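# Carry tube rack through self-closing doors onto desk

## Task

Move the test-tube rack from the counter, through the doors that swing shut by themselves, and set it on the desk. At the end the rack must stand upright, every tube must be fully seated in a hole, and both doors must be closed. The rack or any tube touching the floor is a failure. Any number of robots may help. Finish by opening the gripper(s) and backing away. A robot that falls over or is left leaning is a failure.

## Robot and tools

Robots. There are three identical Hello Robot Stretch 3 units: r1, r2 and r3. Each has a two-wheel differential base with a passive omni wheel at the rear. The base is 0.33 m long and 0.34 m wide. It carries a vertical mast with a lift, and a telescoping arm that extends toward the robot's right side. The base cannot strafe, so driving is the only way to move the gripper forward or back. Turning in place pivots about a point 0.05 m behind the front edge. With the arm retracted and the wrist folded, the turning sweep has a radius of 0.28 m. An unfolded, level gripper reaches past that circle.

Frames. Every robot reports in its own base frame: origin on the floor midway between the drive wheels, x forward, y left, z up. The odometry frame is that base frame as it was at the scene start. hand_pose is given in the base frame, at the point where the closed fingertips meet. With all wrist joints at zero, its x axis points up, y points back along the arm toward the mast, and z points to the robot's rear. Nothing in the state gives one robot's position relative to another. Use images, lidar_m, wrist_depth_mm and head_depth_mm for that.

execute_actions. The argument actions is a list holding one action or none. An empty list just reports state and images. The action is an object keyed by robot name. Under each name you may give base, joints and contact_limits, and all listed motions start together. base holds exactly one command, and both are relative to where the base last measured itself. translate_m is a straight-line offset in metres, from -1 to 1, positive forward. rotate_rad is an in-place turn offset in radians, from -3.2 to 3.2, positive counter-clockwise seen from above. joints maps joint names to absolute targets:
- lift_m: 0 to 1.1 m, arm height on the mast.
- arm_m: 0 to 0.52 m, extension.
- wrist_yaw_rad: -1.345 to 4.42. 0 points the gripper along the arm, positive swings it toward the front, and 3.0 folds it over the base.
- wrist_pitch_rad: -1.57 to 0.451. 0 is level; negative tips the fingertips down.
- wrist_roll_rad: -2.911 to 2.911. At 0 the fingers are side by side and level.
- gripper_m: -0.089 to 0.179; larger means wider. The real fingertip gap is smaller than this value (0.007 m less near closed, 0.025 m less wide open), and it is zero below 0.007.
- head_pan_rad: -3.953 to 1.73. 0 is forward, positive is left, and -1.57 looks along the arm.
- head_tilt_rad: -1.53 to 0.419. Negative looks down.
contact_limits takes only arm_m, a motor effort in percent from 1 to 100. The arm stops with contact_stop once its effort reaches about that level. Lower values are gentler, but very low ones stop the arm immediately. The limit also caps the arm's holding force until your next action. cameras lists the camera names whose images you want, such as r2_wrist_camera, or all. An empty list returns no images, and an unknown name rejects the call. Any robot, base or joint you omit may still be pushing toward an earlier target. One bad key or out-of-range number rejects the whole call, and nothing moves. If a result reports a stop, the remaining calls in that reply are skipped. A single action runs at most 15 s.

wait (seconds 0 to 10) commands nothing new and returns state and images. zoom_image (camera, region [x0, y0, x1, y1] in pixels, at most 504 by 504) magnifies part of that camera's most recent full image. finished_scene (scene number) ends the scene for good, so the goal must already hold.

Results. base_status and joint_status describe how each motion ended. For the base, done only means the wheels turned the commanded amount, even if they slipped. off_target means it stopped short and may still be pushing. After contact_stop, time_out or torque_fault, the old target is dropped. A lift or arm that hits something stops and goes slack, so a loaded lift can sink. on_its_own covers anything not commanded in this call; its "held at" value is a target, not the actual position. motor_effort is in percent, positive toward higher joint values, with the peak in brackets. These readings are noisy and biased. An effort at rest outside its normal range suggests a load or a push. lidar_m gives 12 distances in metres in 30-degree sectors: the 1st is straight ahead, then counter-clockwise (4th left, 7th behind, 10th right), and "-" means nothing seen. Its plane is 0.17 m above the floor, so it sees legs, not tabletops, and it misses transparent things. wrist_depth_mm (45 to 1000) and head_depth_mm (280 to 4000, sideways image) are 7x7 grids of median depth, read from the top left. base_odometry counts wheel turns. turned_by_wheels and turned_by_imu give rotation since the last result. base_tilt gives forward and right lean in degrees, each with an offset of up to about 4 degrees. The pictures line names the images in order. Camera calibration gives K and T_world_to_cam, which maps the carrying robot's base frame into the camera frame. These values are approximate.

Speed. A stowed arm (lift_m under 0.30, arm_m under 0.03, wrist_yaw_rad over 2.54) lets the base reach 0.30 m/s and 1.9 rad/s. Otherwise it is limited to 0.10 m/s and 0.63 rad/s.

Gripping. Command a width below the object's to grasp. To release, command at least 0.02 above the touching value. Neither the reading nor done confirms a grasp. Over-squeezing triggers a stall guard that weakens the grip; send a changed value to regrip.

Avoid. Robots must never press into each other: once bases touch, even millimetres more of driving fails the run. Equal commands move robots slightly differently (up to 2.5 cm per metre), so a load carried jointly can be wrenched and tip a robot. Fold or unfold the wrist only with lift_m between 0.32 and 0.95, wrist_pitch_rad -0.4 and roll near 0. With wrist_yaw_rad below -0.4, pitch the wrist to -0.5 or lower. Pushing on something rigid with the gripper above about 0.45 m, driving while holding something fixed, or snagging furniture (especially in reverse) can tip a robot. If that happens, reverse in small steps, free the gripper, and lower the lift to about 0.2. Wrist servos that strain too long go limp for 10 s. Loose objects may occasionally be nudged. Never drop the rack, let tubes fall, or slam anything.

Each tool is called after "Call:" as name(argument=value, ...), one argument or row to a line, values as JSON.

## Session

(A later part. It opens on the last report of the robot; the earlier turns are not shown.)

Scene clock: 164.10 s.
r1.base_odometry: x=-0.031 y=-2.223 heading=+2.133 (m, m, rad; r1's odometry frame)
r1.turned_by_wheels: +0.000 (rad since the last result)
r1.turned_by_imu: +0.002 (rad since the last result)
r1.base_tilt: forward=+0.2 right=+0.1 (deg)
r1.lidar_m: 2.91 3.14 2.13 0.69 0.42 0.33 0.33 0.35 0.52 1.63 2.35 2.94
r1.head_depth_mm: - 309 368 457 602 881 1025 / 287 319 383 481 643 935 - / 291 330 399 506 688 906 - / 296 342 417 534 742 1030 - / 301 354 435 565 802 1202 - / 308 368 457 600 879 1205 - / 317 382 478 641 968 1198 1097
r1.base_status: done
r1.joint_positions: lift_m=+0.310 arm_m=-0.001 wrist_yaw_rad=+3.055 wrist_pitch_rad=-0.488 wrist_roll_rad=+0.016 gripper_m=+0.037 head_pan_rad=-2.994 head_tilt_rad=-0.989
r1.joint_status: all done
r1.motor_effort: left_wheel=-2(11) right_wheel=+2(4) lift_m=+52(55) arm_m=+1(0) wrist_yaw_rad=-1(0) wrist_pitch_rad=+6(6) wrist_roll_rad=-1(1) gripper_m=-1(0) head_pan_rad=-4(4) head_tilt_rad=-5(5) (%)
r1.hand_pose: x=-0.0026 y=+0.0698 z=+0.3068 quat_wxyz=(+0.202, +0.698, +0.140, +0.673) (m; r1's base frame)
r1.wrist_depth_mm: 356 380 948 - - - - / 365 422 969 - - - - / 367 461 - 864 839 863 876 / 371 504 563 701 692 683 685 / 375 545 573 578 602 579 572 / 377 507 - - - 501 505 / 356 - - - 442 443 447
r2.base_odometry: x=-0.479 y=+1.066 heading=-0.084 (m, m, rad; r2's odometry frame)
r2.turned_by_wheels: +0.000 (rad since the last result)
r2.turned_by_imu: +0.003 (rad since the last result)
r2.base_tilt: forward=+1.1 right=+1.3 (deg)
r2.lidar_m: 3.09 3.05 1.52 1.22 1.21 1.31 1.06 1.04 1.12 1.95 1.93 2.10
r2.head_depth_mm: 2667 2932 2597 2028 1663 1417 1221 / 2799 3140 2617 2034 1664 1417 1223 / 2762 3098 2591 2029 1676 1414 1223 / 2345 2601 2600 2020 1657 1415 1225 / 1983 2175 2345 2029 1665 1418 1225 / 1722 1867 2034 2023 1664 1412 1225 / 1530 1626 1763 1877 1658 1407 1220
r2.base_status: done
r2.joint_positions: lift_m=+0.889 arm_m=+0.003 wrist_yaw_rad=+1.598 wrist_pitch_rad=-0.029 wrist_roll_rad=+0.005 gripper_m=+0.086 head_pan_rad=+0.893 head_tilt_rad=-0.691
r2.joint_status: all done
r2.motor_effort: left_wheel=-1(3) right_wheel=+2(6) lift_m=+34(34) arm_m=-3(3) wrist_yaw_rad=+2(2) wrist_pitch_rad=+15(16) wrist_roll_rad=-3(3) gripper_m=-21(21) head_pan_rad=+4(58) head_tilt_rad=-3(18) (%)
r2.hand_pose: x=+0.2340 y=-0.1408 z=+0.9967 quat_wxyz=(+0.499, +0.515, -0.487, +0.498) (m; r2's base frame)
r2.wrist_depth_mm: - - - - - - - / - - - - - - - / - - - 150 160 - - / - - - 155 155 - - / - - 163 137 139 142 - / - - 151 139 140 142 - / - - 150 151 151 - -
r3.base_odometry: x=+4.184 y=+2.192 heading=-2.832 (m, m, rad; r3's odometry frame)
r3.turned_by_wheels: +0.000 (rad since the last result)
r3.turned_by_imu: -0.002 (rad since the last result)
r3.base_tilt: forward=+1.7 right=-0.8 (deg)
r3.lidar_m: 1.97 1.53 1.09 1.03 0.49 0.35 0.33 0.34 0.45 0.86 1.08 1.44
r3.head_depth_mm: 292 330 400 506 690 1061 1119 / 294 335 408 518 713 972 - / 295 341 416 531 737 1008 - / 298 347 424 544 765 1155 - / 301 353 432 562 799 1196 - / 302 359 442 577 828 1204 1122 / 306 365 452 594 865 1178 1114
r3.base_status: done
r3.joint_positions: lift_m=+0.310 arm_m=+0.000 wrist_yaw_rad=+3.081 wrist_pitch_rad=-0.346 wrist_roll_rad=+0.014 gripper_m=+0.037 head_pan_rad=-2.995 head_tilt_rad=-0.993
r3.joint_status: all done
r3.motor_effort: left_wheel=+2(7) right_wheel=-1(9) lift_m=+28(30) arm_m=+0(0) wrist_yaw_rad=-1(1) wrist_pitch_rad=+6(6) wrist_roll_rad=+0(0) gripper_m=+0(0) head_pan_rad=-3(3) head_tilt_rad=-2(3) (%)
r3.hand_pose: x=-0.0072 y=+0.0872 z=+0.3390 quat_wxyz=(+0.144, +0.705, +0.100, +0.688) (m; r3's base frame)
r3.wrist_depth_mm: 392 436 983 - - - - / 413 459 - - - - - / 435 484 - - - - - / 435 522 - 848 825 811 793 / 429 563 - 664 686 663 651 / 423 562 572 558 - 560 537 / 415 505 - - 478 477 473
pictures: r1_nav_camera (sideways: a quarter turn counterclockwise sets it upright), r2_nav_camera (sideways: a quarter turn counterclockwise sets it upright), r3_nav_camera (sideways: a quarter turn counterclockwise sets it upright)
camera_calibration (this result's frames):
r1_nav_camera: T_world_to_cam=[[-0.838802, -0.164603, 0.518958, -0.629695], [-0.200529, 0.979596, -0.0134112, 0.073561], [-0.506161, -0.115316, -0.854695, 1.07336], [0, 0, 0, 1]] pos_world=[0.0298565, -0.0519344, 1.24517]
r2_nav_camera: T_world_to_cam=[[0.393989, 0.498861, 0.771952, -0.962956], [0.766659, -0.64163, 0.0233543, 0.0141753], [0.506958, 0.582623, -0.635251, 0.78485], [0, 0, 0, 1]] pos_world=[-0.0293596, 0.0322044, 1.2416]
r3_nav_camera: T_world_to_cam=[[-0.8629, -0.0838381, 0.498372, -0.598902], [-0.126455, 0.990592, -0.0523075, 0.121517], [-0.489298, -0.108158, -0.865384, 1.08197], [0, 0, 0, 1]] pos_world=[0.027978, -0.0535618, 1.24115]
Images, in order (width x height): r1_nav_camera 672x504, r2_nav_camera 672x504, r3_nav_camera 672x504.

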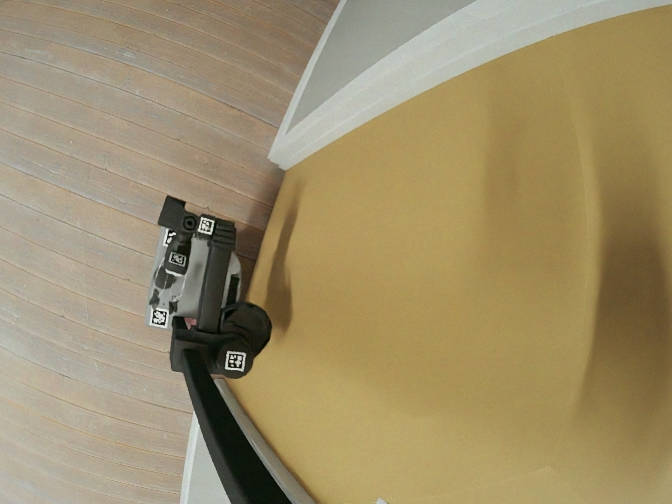

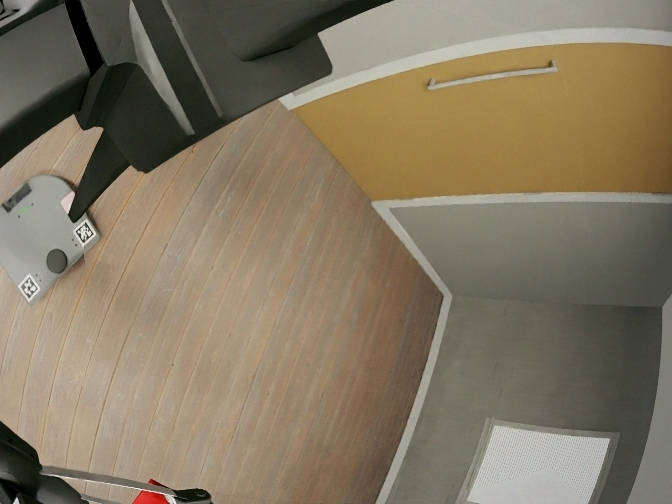

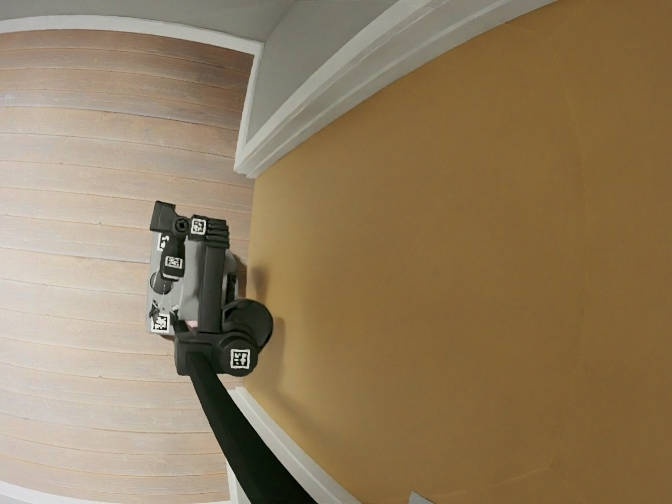

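Call:
execute_actions(
  actions=[
    {"r3":{"base":{"rotate_rad":-0.06}},"r1":{"base":{"rotate_rad":-0.12}}},
  ],
  cameras=[],
)

Call:
execute_actions(
  actions=[
    {"r3":{"base":{"translate_m":-0.35}},"r1":{"base":{"translate_m":-0.3}}},
  ],
  cameras=["r3_nav_camera","r1_nav_camera"],
)

Scene clock: 171.67 s.
r1.base_odometry: x=-0.031 y=-2.223 heading=+2.013 (m, m, rad; r1's odometry frame)
r1.turned_by_wheels: -0.120 (rad since the last result)
r1.turned_by_imu: -0.118 (rad since the last result)
r1.base_tilt: forward=+0.2 right=+0.1 (deg)
r1.lidar_m: 2.90 3.00 2.63 1.02 0.43 0.34 0.33 0.34 0.46 0.93 2.27 3.02
r1.head_depth_mm: - 315 380 479 648 894 1098 / 287 321 388 493 673 1003 - / 290 327 398 508 704 951 - / 293 334 408 525 732 1030 - / 294 340 418 543 767 1162 - / 298 347 429 559 807 1187 - / 300 355 441 579 847 1179 1095
r1.base_status: done
r1.joint_positions: lift_m=+0.310 arm_m=-0.001 wrist_yaw_rad=+3.055 wrist_pitch_rad=-0.488 wrist_roll_rad=+0.016 gripper_m=+0.037 head_pan_rad=-2.994 head_tilt_rad=-0.989
r1.joint_status: not commanded
r1.motor_effort: left_wheel=+2(4) right_wheel=-1(3) lift_m=+52(52) arm_m=+1(0) wrist_yaw_rad=-1(0) wrist_pitch_rad=+6(6) wrist_roll_rad=-1(1) gripper_m=+0(1) head_pan_rad=-4(4) head_tilt_rad=-6(6) (%)
r1.hand_pose: x=-0.0026 y=+0.0698 z=+0.3068 quat_wxyz=(+0.202, +0.698, +0.140, +0.673) (m; r1's base frame)
r1.wrist_depth_mm: 352 410 - - - - - / 374 408 - - - - - / 399 456 - 866 854 858 851 / 402 499 606 694 688 697 693 / 402 559 580 584 604 581 590 / 401 519 - - - 509 505 / 372 - - - 443 441 443
r2.base_odometry: x=-0.479 y=+1.066 heading=-0.084 (m, m, rad; r2's odometry frame)
r2.turned_by_wheels: +0.000 (rad since the last result)
r2.turned_by_imu: +0.000 (rad since the last result)
r2.base_tilt: forward=+1.1 right=+1.3 (deg)
r2.lidar_m: 3.09 3.07 1.52 1.22 1.21 1.31 1.06 1.04 1.12 1.95 1.93 2.10
r2.head_depth_mm: 2683 2898 2595 2029 1668 1419 1233 / 2765 3072 2602 2045 1667 1413 1225 / 2785 3084 2586 2027 1661 1411 1226 / 2355 2594 2601 2027 1672 1406 1222 / 1995 2181 2340 2038 1676 1412 1227 / 1724 1860 2040 2034 1668 1409 1221 / 1527 1644 1768 1893 1659 1414 1223
r2.base_status: not commanded
r2.joint_positions: lift_m=+0.889 arm_m=+0.003 wrist_yaw_rad=+1.598 wrist_pitch_rad=-0.029 wrist_roll_rad=+0.005 gripper_m=+0.086 head_pan_rad=+0.893 head_tilt_rad=-0.691
r2.joint_status: not commanded
r2.motor_effort: left_wheel=-1(1) right_wheel=+2(3) lift_m=+34(34) arm_m=-3(3) wrist_yaw_rad=+1(1) wrist_pitch_rad=+15(15) wrist_roll_rad=-2(3) gripper_m=-22(21) head_pan_rad=+4(5) head_tilt_rad=-5(2) (%)
r2.hand_pose: x=+0.2340 y=-0.1408 z=+0.9967 quat_wxyz=(+0.499, +0.515, -0.487, +0.498) (m; r2's base frame)
r2.wrist_depth_mm: - - - - - - - / - - - - - - - / - - - 150 160 - - / - - - 154 155 - - / - - 162 137 139 143 - / - - 151 139 140 142 - / - - 151 151 151 - -
r3.base_odometry: x=+4.184 y=+2.192 heading=-2.892 (m, m, rad; r3's odometry frame)
r3.turned_by_wheels: -0.060 (rad since the last result)
r3.turned_by_imu: -0.058 (rad since the last result)
r3.base_tilt: forward=+1.6 right=-0.8 (deg)
r3.lidar_m: 1.97 1.63 1.11 1.04 0.50 0.36 0.33 0.34 0.43 0.73 1.07 1.36
r3.head_depth_mm: 294 335 407 519 711 1136 1128 / 293 338 412 525 730 1003 - / 295 340 416 534 743 1027 - / 297 345 421 541 759 1149 - / 299 347 426 550 773 1194 - / 299 351 430 558 791 1197 1121 / 302 355 437 568 812 1180 1115
r3.base_status: done
r3.joint_positions: lift_m=+0.310 arm_m=+0.000 wrist_yaw_rad=+3.081 wrist_pitch_rad=-0.346 wrist_roll_rad=+0.014 gripper_m=+0.037 head_pan_rad=-2.995 head_tilt_rad=-0.993
r3.joint_status: not commanded
r3.motor_effort: left_wheel=+2(7) right_wheel=-1(6) lift_m=+28(28) arm_m=+1(1) wrist_yaw_rad=-1(2) wrist_pitch_rad=+5(6) wrist_roll_rad=+0(0) gripper_m=+0(0) head_pan_rad=-3(3) head_tilt_rad=-3(3) (%)
r3.hand_pose: x=-0.0072 y=+0.0872 z=+0.3390 quat_wxyz=(+0.144, +0.705, +0.100, +0.688) (m; r3's base frame)
r3.wrist_depth_mm: 391 535 955 - - - - / 408 549 - - - - - / 438 542 - - - - - / 458 525 - 833 825 814 803 / 458 563 - 680 687 651 664 / 448 562 573 558 - 549 543 / 438 502 - - 482 475 475
pictures: none
No camera images: the call's "cameras" was empty. Leave "cameras" out to get every camera's image.

Scene clock: 176.13 s.
r1.base_odometry: x=+0.097 y=-2.493 heading=+2.014 (m, m, rad; r1's odometry frame)
r1.turned_by_wheels: +0.000 (rad since the last result)
r1.turned_by_imu: +0.032 (rad since the last result)
r1.base_tilt: forward=+0.2 right=+0.2 (deg)
r1.lidar_m: 3.19 3.34 2.19 0.33 0.98 0.35 0.27 0.27 0.29 0.43 2.29 3.21
r1.head_depth_mm: - 310 388 527 823 1239 1160 / - 303 372 499 751 1213 1143 / - 299 358 472 691 1022 - / - 293 344 450 643 922 - / - 290 331 427 601 892 - / - - 320 408 565 875 - / - - 310 390 532 829 1091
r1.base_status: translate_m off_target (by the wheels' count: -0.2998 of -0.3000)
r1.joint_positions: lift_m=+0.310 arm_m=-0.001 wrist_yaw_rad=+3.055 wrist_pitch_rad=-0.488 wrist_roll_rad=+0.016 gripper_m=+0.037 head_pan_rad=-2.994 head_tilt_rad=-0.993
r1.joint_status: not commanded
r1.on_its_own: left_wheel is at rest, and its effort (-21) is outside its rest range (-18 to +18)
r1.motor_effort: left_wheel=-21(68) right_wheel=-18(31) lift_m=+49(52) arm_m=-1(0) wrist_yaw_rad=+0(2) wrist_pitch_rad=+6(6) wrist_roll_rad=+0(1) gripper_m=+0(0) head_pan_rad=-4(4) head_tilt_rad=-3(6) (%)
r1.hand_pose: x=-0.0026 y=+0.0698 z=+0.3068 quat_wxyz=(+0.202, +0.698, +0.140, +0.673) (m; r1's base frame)
r1.wrist_depth_mm: 932 928 367 361 - - - / - - 427 404 - - - / 881 862 - 445 864 849 863 / 713 703 698 518 706 700 693 / 590 584 575 563 605 574 576 / 480 512 - - - 504 502 / 418 - - - 440 439 442
r2.base_odometry: x=-0.479 y=+1.066 heading=-0.084 (m, m, rad; r2's odometry frame)
r2.turned_by_wheels: +0.000 (rad since the last result)
r2.turned_by_imu: +0.000 (rad since the last result)
r2.base_tilt: forward=+1.1 right=+1.3 (deg)
r2.lidar_m: 3.09 3.07 1.02 1.22 1.21 1.31 1.06 1.04 1.13 1.95 1.93 2.10
r2.head_depth_mm: 2692 2909 2611 2038 1674 1410 1230 / 2780 3062 2606 2031 1664 1415 1223 / 2788 3109 2615 2020 1663 1419 1231 / 2334 2583 2587 2025 1667 1413 1224 / 1980 2177 2328 2021 1661 1412 1225 / 1722 1852 2015 1907 1585 1406 1224 / 1105 1037 1104 1633 1622 1410 1222
r2.base_status: not commanded
r2.joint_positions: lift_m=+0.889 arm_m=+0.003 wrist_yaw_rad=+1.598 wrist_pitch_rad=-0.029 wrist_roll_rad=+0.005 gripper_m=+0.086 head_pan_rad=+0.893 head_tilt_rad=-0.691
r2.joint_status: not commanded
r2.motor_effort: left_wheel=-1(1) right_wheel=+2(2) lift_m=+34(34) arm_m=-4(3) wrist_yaw_rad=+1(0) wrist_pitch_rad=+15(15) wrist_roll_rad=-3(3) gripper_m=-21(22) head_pan_rad=+4(4) head_tilt_rad=-3(4) (%)
r2.hand_pose: x=+0.2340 y=-0.1408 z=+0.9967 quat_wxyz=(+0.499, +0.515, -0.487, +0.498) (m; r2's base frame)
r2.wrist_depth_mm: - - - - - - - / - - - - - - - / - - - 150 159 - - / - - - 155 155 - - / - - 163 137 139 142 - / - - 151 140 140 142 - / - - 150 151 151 - -
r3.base_odometry: x=+4.523 y=+2.278 heading=-2.892 (m, m, rad; r3's odometry frame)
r3.turned_by_wheels: +0.000 (rad since the last result)
r3.turned_by_imu: +0.171 (rad since the last result)
r3.base_tilt: forward=+1.8 right=-0.8 (deg)
r3.lidar_m: 1.94 1.35 1.04 0.40 1.47 0.37 0.27 0.26 0.27 0.37 1.13 1.64
r3.head_depth_mm: 287 326 411 557 873 1222 1131 / - 309 386 513 768 1171 - / - 301 364 474 685 947 - / - 296 345 443 616 903 - / - 288 327 414 562 835 - / - - 311 388 517 766 1099 / - - 302 366 477 689 1089
r3.base_status: translate_m off_target (by the wheels' count: -0.3498 of -0.3500)
r3.joint_positions: lift_m=+0.310 arm_m=+0.000 wrist_yaw_rad=+3.080 wrist_pitch_rad=-0.346 wrist_roll_rad=+0.014 gripper_m=+0.037 head_pan_rad=-2.995 head_tilt_rad=-0.996
r3.joint_status: not commanded
r3.on_its_own: left_wheel is at rest, and its effort (-28) is outside its rest range (-18 to +18); right_wheel is at rest, and its effort (-37) is outside its rest range (-18 to +18)
r3.motor_effort: left_wheel=-28(72) right_wheel=-37(61) lift_m=+26(28) arm_m=+0(1) wrist_yaw_rad=+0(3) wrist_pitch_rad=+6(5) wrist_roll_rad=+0(0) gripper_m=+0(0) head_pan_rad=-3(3) head_tilt_rad=-1(3) (%)
r3.hand_pose: x=-0.0069 y=+0.0872 z=+0.3391 quat_wxyz=(+0.144, +0.705, +0.099, +0.688) (m; r3's base frame)
r3.wrist_depth_mm: - - - 412 958 980 963 / - - - 446 - - - / - - - 490 - - - / 874 850 - 536 826 803 807 / 694 681 - 593 684 658 649 / 584 575 570 567 - 546 551 / 489 504 - - 478 475 471
pictures: r1_nav_camera (sideways: a quarter turn counterclockwise sets it upright), r3_nav_camera (sideways: a quarter turn counterclockwise sets it upright)
camera_calibration (this result's frames):
r1_nav_camera: T_world_to_cam=[[-0.840949, -0.164506, 0.515502, -0.62518], [-0.200003, 0.979701, -0.0136287, 0.0738408], [-0.502795, -0.114563, -0.85678, 1.07605], [0, 0, 0, 1]] pos_world=[0.0300581, -0.0519121, 1.24523]
r3_nav_camera: T_world_to_cam=[[-0.864283, -0.084007, 0.495942, -0.595728], [-0.12627, 0.990619, -0.0522529, 0.121445], [-0.486899, -0.107784, -0.866782, 1.08377], [0, 0, 0, 1]] pos_world=[0.0281443, -0.0535378, 1.24119]
Images, in order (width x height): r1_nav_camera 672x504, r3_nav_camera 672x504.

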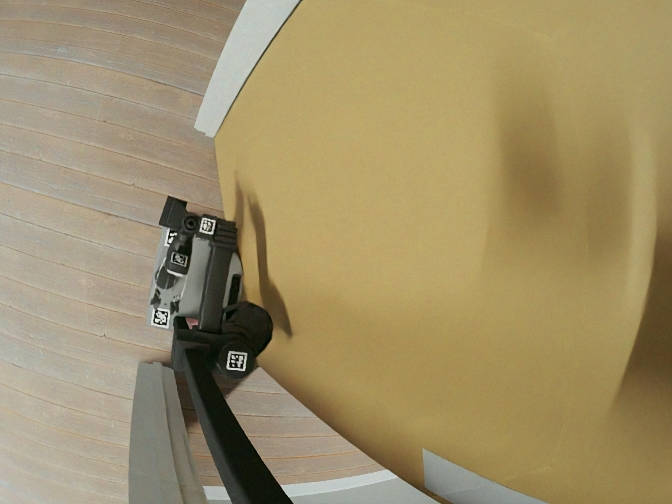

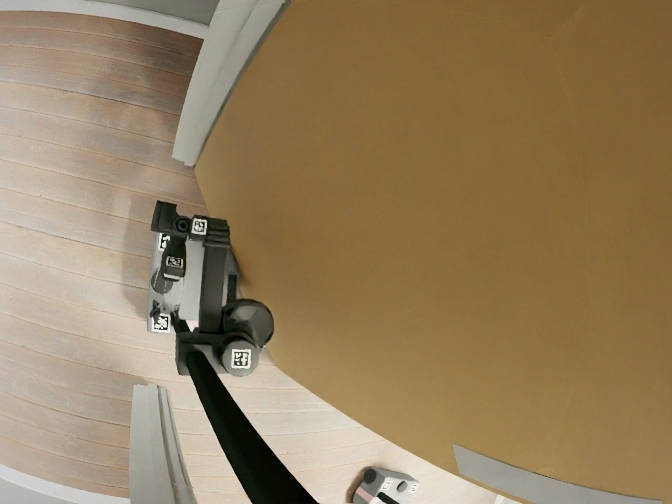

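Call:
execute_actions(
  actions=[
    {"r3":{"base":{"translate_m":-0.55}},"r1":{"base":{"translate_m":-0.55}}},
  ],
  cameras=[],
)

Call:
execute_actions(
  actions=[
    {"r3":{"base":{"rotate_rad":0.8}},"r1":{"base":{"rotate_rad":0.8}}},
  ],
  cameras=["r3_nav_camera","r1_nav_camera"],
)

Scene clock: 186.23 s.
r1.base_odometry: x=+0.333 y=-2.990 heading=+2.013 (m, m, rad; r1's odometry frame)
r1.turned_by_wheels: +0.000 (rad since the last result)
r1.turned_by_imu: +0.002 (rad since the last result)
r1.base_tilt: forward=+0.2 right=+0.1 (deg)
r1.lidar_m: 3.74 0.59 0.69 0.94 0.98 1.37 1.78 0.24 0.23 0.24 0.32 0.82
r1.head_depth_mm: 2707 1947 1842 1585 1389 1238 1156 / 2627 2151 1814 1581 1381 1258 1147 / 2280 2116 1792 1556 1374 1264 - / 2219 2088 1773 1545 1363 1256 - / 1816 1987 1686 1475 769 1067 - / - 302 352 434 560 756 - / - - 308 367 457 596 793
r1.base_status: done
r1.joint_positions: lift_m=+0.310 arm_m=-0.001 wrist_yaw_rad=+3.055 wrist_pitch_rad=-0.488 wrist_roll_rad=+0.016 gripper_m=+0.037 head_pan_rad=-2.994 head_tilt_rad=-0.993
r1.joint_status: not commanded
r1.motor_effort: left_wheel=-11(32) right_wheel=-2(24) lift_m=+49(50) arm_m=+0(0) wrist_yaw_rad=+1(1) wrist_pitch_rad=+6(6) wrist_roll_rad=+0(1) gripper_m=-1(1) head_pan_rad=-3(3) head_tilt_rad=-4(3) (%)
r1.hand_pose: x=-0.0026 y=+0.0698 z=+0.3068 quat_wxyz=(+0.202, +0.698, +0.140, +0.673) (m; r1's base frame)
r1.wrist_depth_mm: 954 940 929 971 959 875 598 / - - - - - 887 594 / 874 875 - 865 864 798 591 / 700 700 692 704 696 687 580 / 587 587 575 593 603 588 589 / 510 524 - - - 504 507 / 456 - - - 442 439 439
r2.base_odometry: x=-0.479 y=+1.066 heading=-0.084 (m, m, rad; r2's odometry frame)
r2.turned_by_wheels: +0.000 (rad since the last result)
r2.turned_by_imu: +0.000 (rad since the last result)
r2.base_tilt: forward=+1.1 right=+1.3 (deg)
r2.lidar_m: 3.09 1.24 1.10 1.21 1.21 1.31 1.06 1.04 1.13 1.95 1.93 2.10
r2.head_depth_mm: 2670 2922 2630 2040 1672 1417 1228 / 1103 3005 2515 2029 1663 1418 1225 / 1120 1234 1387 1554 1675 1416 1226 / 1214 1344 1490 1632 1564 1417 1223 / 1298 1427 1499 1373 1550 1409 1224 / 1410 1632 1898 2022 1619 1413 1225 / 1617 2585 2492 2029 1663 1412 1221
r2.base_status: not commanded
r2.joint_positions: lift_m=+0.889 arm_m=+0.003 wrist_yaw_rad=+1.598 wrist_pitch_rad=-0.029 wrist_roll_rad=+0.005 gripper_m=+0.086 head_pan_rad=+0.893 head_tilt_rad=-0.691
r2.joint_status: not commanded
r2.motor_effort: left_wheel=+0(1) right_wheel=+2(2) lift_m=+34(34) arm_m=-3(3) wrist_yaw_rad=+1(2) wrist_pitch_rad=+15(15) wrist_roll_rad=-2(3) gripper_m=-22(22) head_pan_rad=+4(4) head_tilt_rad=-3(4) (%)
r2.hand_pose: x=+0.2340 y=-0.1408 z=+0.9967 quat_wxyz=(+0.499, +0.515, -0.487, +0.498) (m; r2's base frame)
r2.wrist_depth_mm: - - - - - - - / - - - - - - - / - - - 150 159 - - / - - - 154 154 - - / - - 162 137 138 143 - / - - 151 139 140 141 - / - - 150 152 152 - -
r3.base_odometry: x=+5.056 y=+2.414 heading=-2.892 (m, m, rad; r3's odometry frame)
r3.turned_by_wheels: +0.000 (rad since the last result)
r3.turned_by_imu: +0.049 (rad since the last result)
r3.base_tilt: forward=+1.7 right=-0.8 (deg)
r3.lidar_m: 2.02 0.68 0.79 2.10 2.26 2.67 0.36 0.24 0.22 0.22 0.27 0.54
r3.head_depth_mm: 2380 2076 1759 1524 1357 1226 1133 / 2397 2066 1763 1545 1363 1262 - / 2459 2070 1754 1546 1370 1282 - / 2489 2103 1761 1516 1320 1230 - / 315 358 420 510 645 848 - / 288 307 353 413 496 620 756 / - - 304 348 405 484 603
r3.base_status: done
r3.joint_positions: lift_m=+0.310 arm_m=+0.000 wrist_yaw_rad=+3.080 wrist_pitch_rad=-0.346 wrist_roll_rad=+0.014 gripper_m=+0.037 head_pan_rad=-2.995 head_tilt_rad=-0.996
r3.joint_status: not commanded
r3.motor_effort: left_wheel=-10(40) right_wheel=+1(51) lift_m=+26(26) arm_m=+0(1) wrist_yaw_rad=+1(0) wrist_pitch_rad=+6(5) wrist_roll_rad=+0(0) gripper_m=+0(0) head_pan_rad=-2(3) head_tilt_rad=-1(2) (%)
r3.hand_pose: x=-0.0069 y=+0.0872 z=+0.3391 quat_wxyz=(+0.144, +0.705, +0.099, +0.688) (m; r3's base frame)
r3.wrist_depth_mm: - - - - - - 650 / - - - - - - 659 / - - - - - 950 648 / 878 863 - 851 840 803 630 / 695 690 - 669 690 661 627 / 578 571 567 563 - 555 545 / 491 505 - - 479 473 472
pictures: none
No camera images: the call's "cameras" was empty. Leave "cameras" out to get every camera's image.

Scene clock: 188.47 s.
r1.base_odometry: x=+0.333 y=-2.990 heading=+2.813 (m, m, rad; r1's odometry frame)
r1.turned_by_wheels: +0.800 (rad since the last result)
r1.turned_by_imu: +0.780 (rad since the last result)
r1.base_tilt: forward=+0.2 right=+0.1 (deg)
r1.lidar_m: 0.59 0.94 0.94 1.10 1.94 0.33 0.27 0.27 0.30 0.49 3.74 0.69
r1.head_depth_mm: - 300 364 506 1397 1239 1153 / - 299 355 470 735 1254 1145 / - 295 348 455 660 981 - / - 292 340 442 631 896 - / - 289 331 428 604 909 - / - - 323 415 577 896 - / - - 316 403 556 893 1091
r1.base_status: done
r1.joint_positions: lift_m=+0.310 arm_m=-0.001 wrist_yaw_rad=+3.055 wrist_pitch_rad=-0.488 wrist_roll_rad=+0.016 gripper_m=+0.037 head_pan_rad=-2.994 head_tilt_rad=-0.993
r1.joint_status: not commanded
r1.on_its_own: left_wheel is at rest, and its effort (-22) is outside its rest range (-18 to +18)
r1.motor_effort: left_wheel=-22(28) right_wheel=-2(9) lift_m=+50(49) arm_m=+0(0) wrist_yaw_rad=-1(0) wrist_pitch_rad=+6(6) wrist_roll_rad=+0(1) gripper_m=+0(1) head_pan_rad=-4(3) head_tilt_rad=-3(4) (%)
r1.hand_pose: x=-0.0026 y=+0.0698 z=+0.3068 quat_wxyz=(+0.202, +0.698, +0.140, +0.673) (m; r1's base frame)
r1.wrist_depth_mm: - - - - - 858 747 / - - - - - 966 784 / 881 872 - 873 856 857 810 / 705 695 698 705 696 706 698 / 590 590 576 584 606 585 583 / 514 524 - - - 509 497 / 455 - - - 441 438 438
r2.base_odometry: x=-0.479 y=+1.066 heading=-0.084 (m, m, rad; r2's odometry frame)
r2.turned_by_wheels: +0.000 (rad since the last result)
r2.turned_by_imu: +0.000 (rad since the last result)
r2.base_tilt: forward=+1.1 right=+1.4 (deg)
r2.lidar_m: 3.11 1.30 1.14 1.22 1.21 1.31 1.06 1.04 1.12 1.95 1.94 2.10
r2.head_depth_mm: 2671 2939 2596 2037 1668 1412 1226 / 1128 1286 2401 1970 1667 1414 1230 / 1186 1303 1456 1663 1660 1409 1222 / 1247 1378 1383 1682 1588 1412 1227 / 1349 1517 1605 1670 1586 1411 1225 / 1462 1656 1900 2033 1666 1404 1226 / 1617 2597 2497 2016 1651 1408 1226
r2.base_status: not commanded
r2.joint_positions: lift_m=+0.889 arm_m=+0.003 wrist_yaw_rad=+1.598 wrist_pitch_rad=-0.029 wrist_roll_rad=+0.005 gripper_m=+0.086 head_pan_rad=+0.893 head_tilt_rad=-0.691
r2.joint_status: not commanded
r2.motor_effort: left_wheel=-1(1) right_wheel=+2(2) lift_m=+34(34) arm_m=-4(4) wrist_yaw_rad=+2(1) wrist_pitch_rad=+15(15) wrist_roll_rad=-2(2) gripper_m=-21(22) head_pan_rad=+5(4) head_tilt_rad=-3(4) (%)
r2.hand_pose: x=+0.2340 y=-0.1408 z=+0.9967 quat_wxyz=(+0.499, +0.515, -0.487, +0.498) (m; r2's base frame)
r2.wrist_depth_mm: - - - - - - - / - - - - - - - / - - - 150 159 - - / - - - 155 155 - - / - - 163 137 139 142 - / - - 151 139 140 141 - / - - 151 151 151 - -
r3.base_odometry: x=+5.056 y=+2.414 heading=-2.093 (m, m, rad; r3's odometry frame)
r3.turned_by_wheels: +0.800 (rad since the last result)
r3.turned_by_imu: +0.772 (rad since the last result)
r3.base_tilt: forward=+1.6 right=-0.8 (deg)
r3.lidar_m: 0.67 1.25 1.17 2.60 2.65 0.37 0.27 0.26 0.28 0.39 1.99 1.81
r3.head_depth_mm: - 319 401 545 1323 1209 1133 / - 309 381 504 748 1228 - / - 301 360 470 672 936 - / - 293 343 439 615 900 - / - 288 326 413 563 840 - / - - 311 390 518 774 1108 / - - 303 369 483 704 1078
r3.base_status: done
r3.joint_positions: lift_m=+0.310 arm_m=+0.000 wrist_yaw_rad=+3.080 wrist_pitch_rad=-0.346 wrist_roll_rad=+0.014 gripper_m=+0.037 head_pan_rad=-2.995 head_tilt_rad=-0.996
r3.joint_status: not commanded
r3.on_its_own: left_wheel is at rest, and its effort (-19) is outside its rest range (-18 to +18)
r3.motor_effort: left_wheel=-19(25) right_wheel=+0(24) lift_m=+26(26) arm_m=+1(1) wrist_yaw_rad=+0(1) wrist_pitch_rad=+6(6) wrist_roll_rad=+0(0) gripper_m=+0(0) head_pan_rad=-2(3) head_tilt_rad=-2(1) (%)
r3.hand_pose: x=-0.0069 y=+0.0872 z=+0.3391 quat_wxyz=(+0.144, +0.705, +0.099, +0.688) (m; r3's base frame)
r3.wrist_depth_mm: - - - - - - - / - - - - - - - / - - - - - - - / 874 857 - 844 825 823 812 / 695 696 - 678 682 654 647 / 579 568 567 560 - 551 543 / 500 505 - - 480 471 469
pictures: r1_nav_camera (sideways: a quarter turn counterclockwise sets it upright), r3_nav_camera (sideways: a quarter turn counterclockwise sets it upright)
camera_calibration (this result's frames):
r1_nav_camera: T_world_to_cam=[[-0.840949, -0.164506, 0.515502, -0.62518], [-0.200003, 0.979701, -0.0136287, 0.0738408], [-0.502795, -0.114563, -0.85678, 1.07605], [0, 0, 0, 1]] pos_world=[0.0300581, -0.0519121, 1.24523]
r3_nav_camera: T_world_to_cam=[[-0.864283, -0.0840068, 0.495942, -0.595729], [-0.12627, 0.990619, -0.0522529, 0.121445], [-0.4869, -0.107784, -0.866782, 1.08377], [0, 0, 0, 1]] pos_world=[0.0281443, -0.0535379, 1.24119]
Images, in order (width x height): r1_nav_camera 672x504, r3_nav_camera 672x504.

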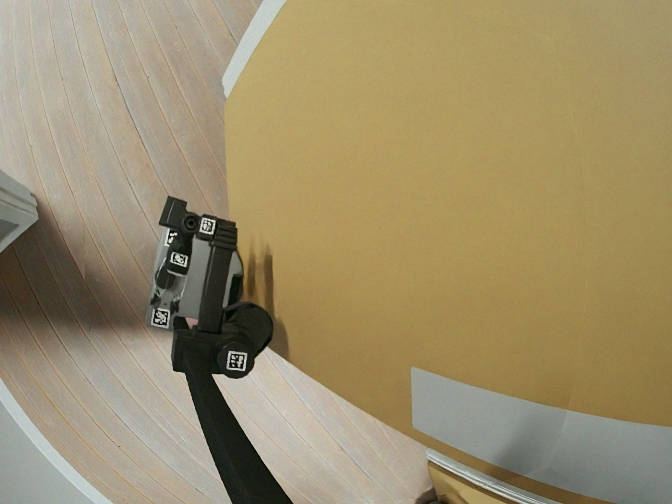

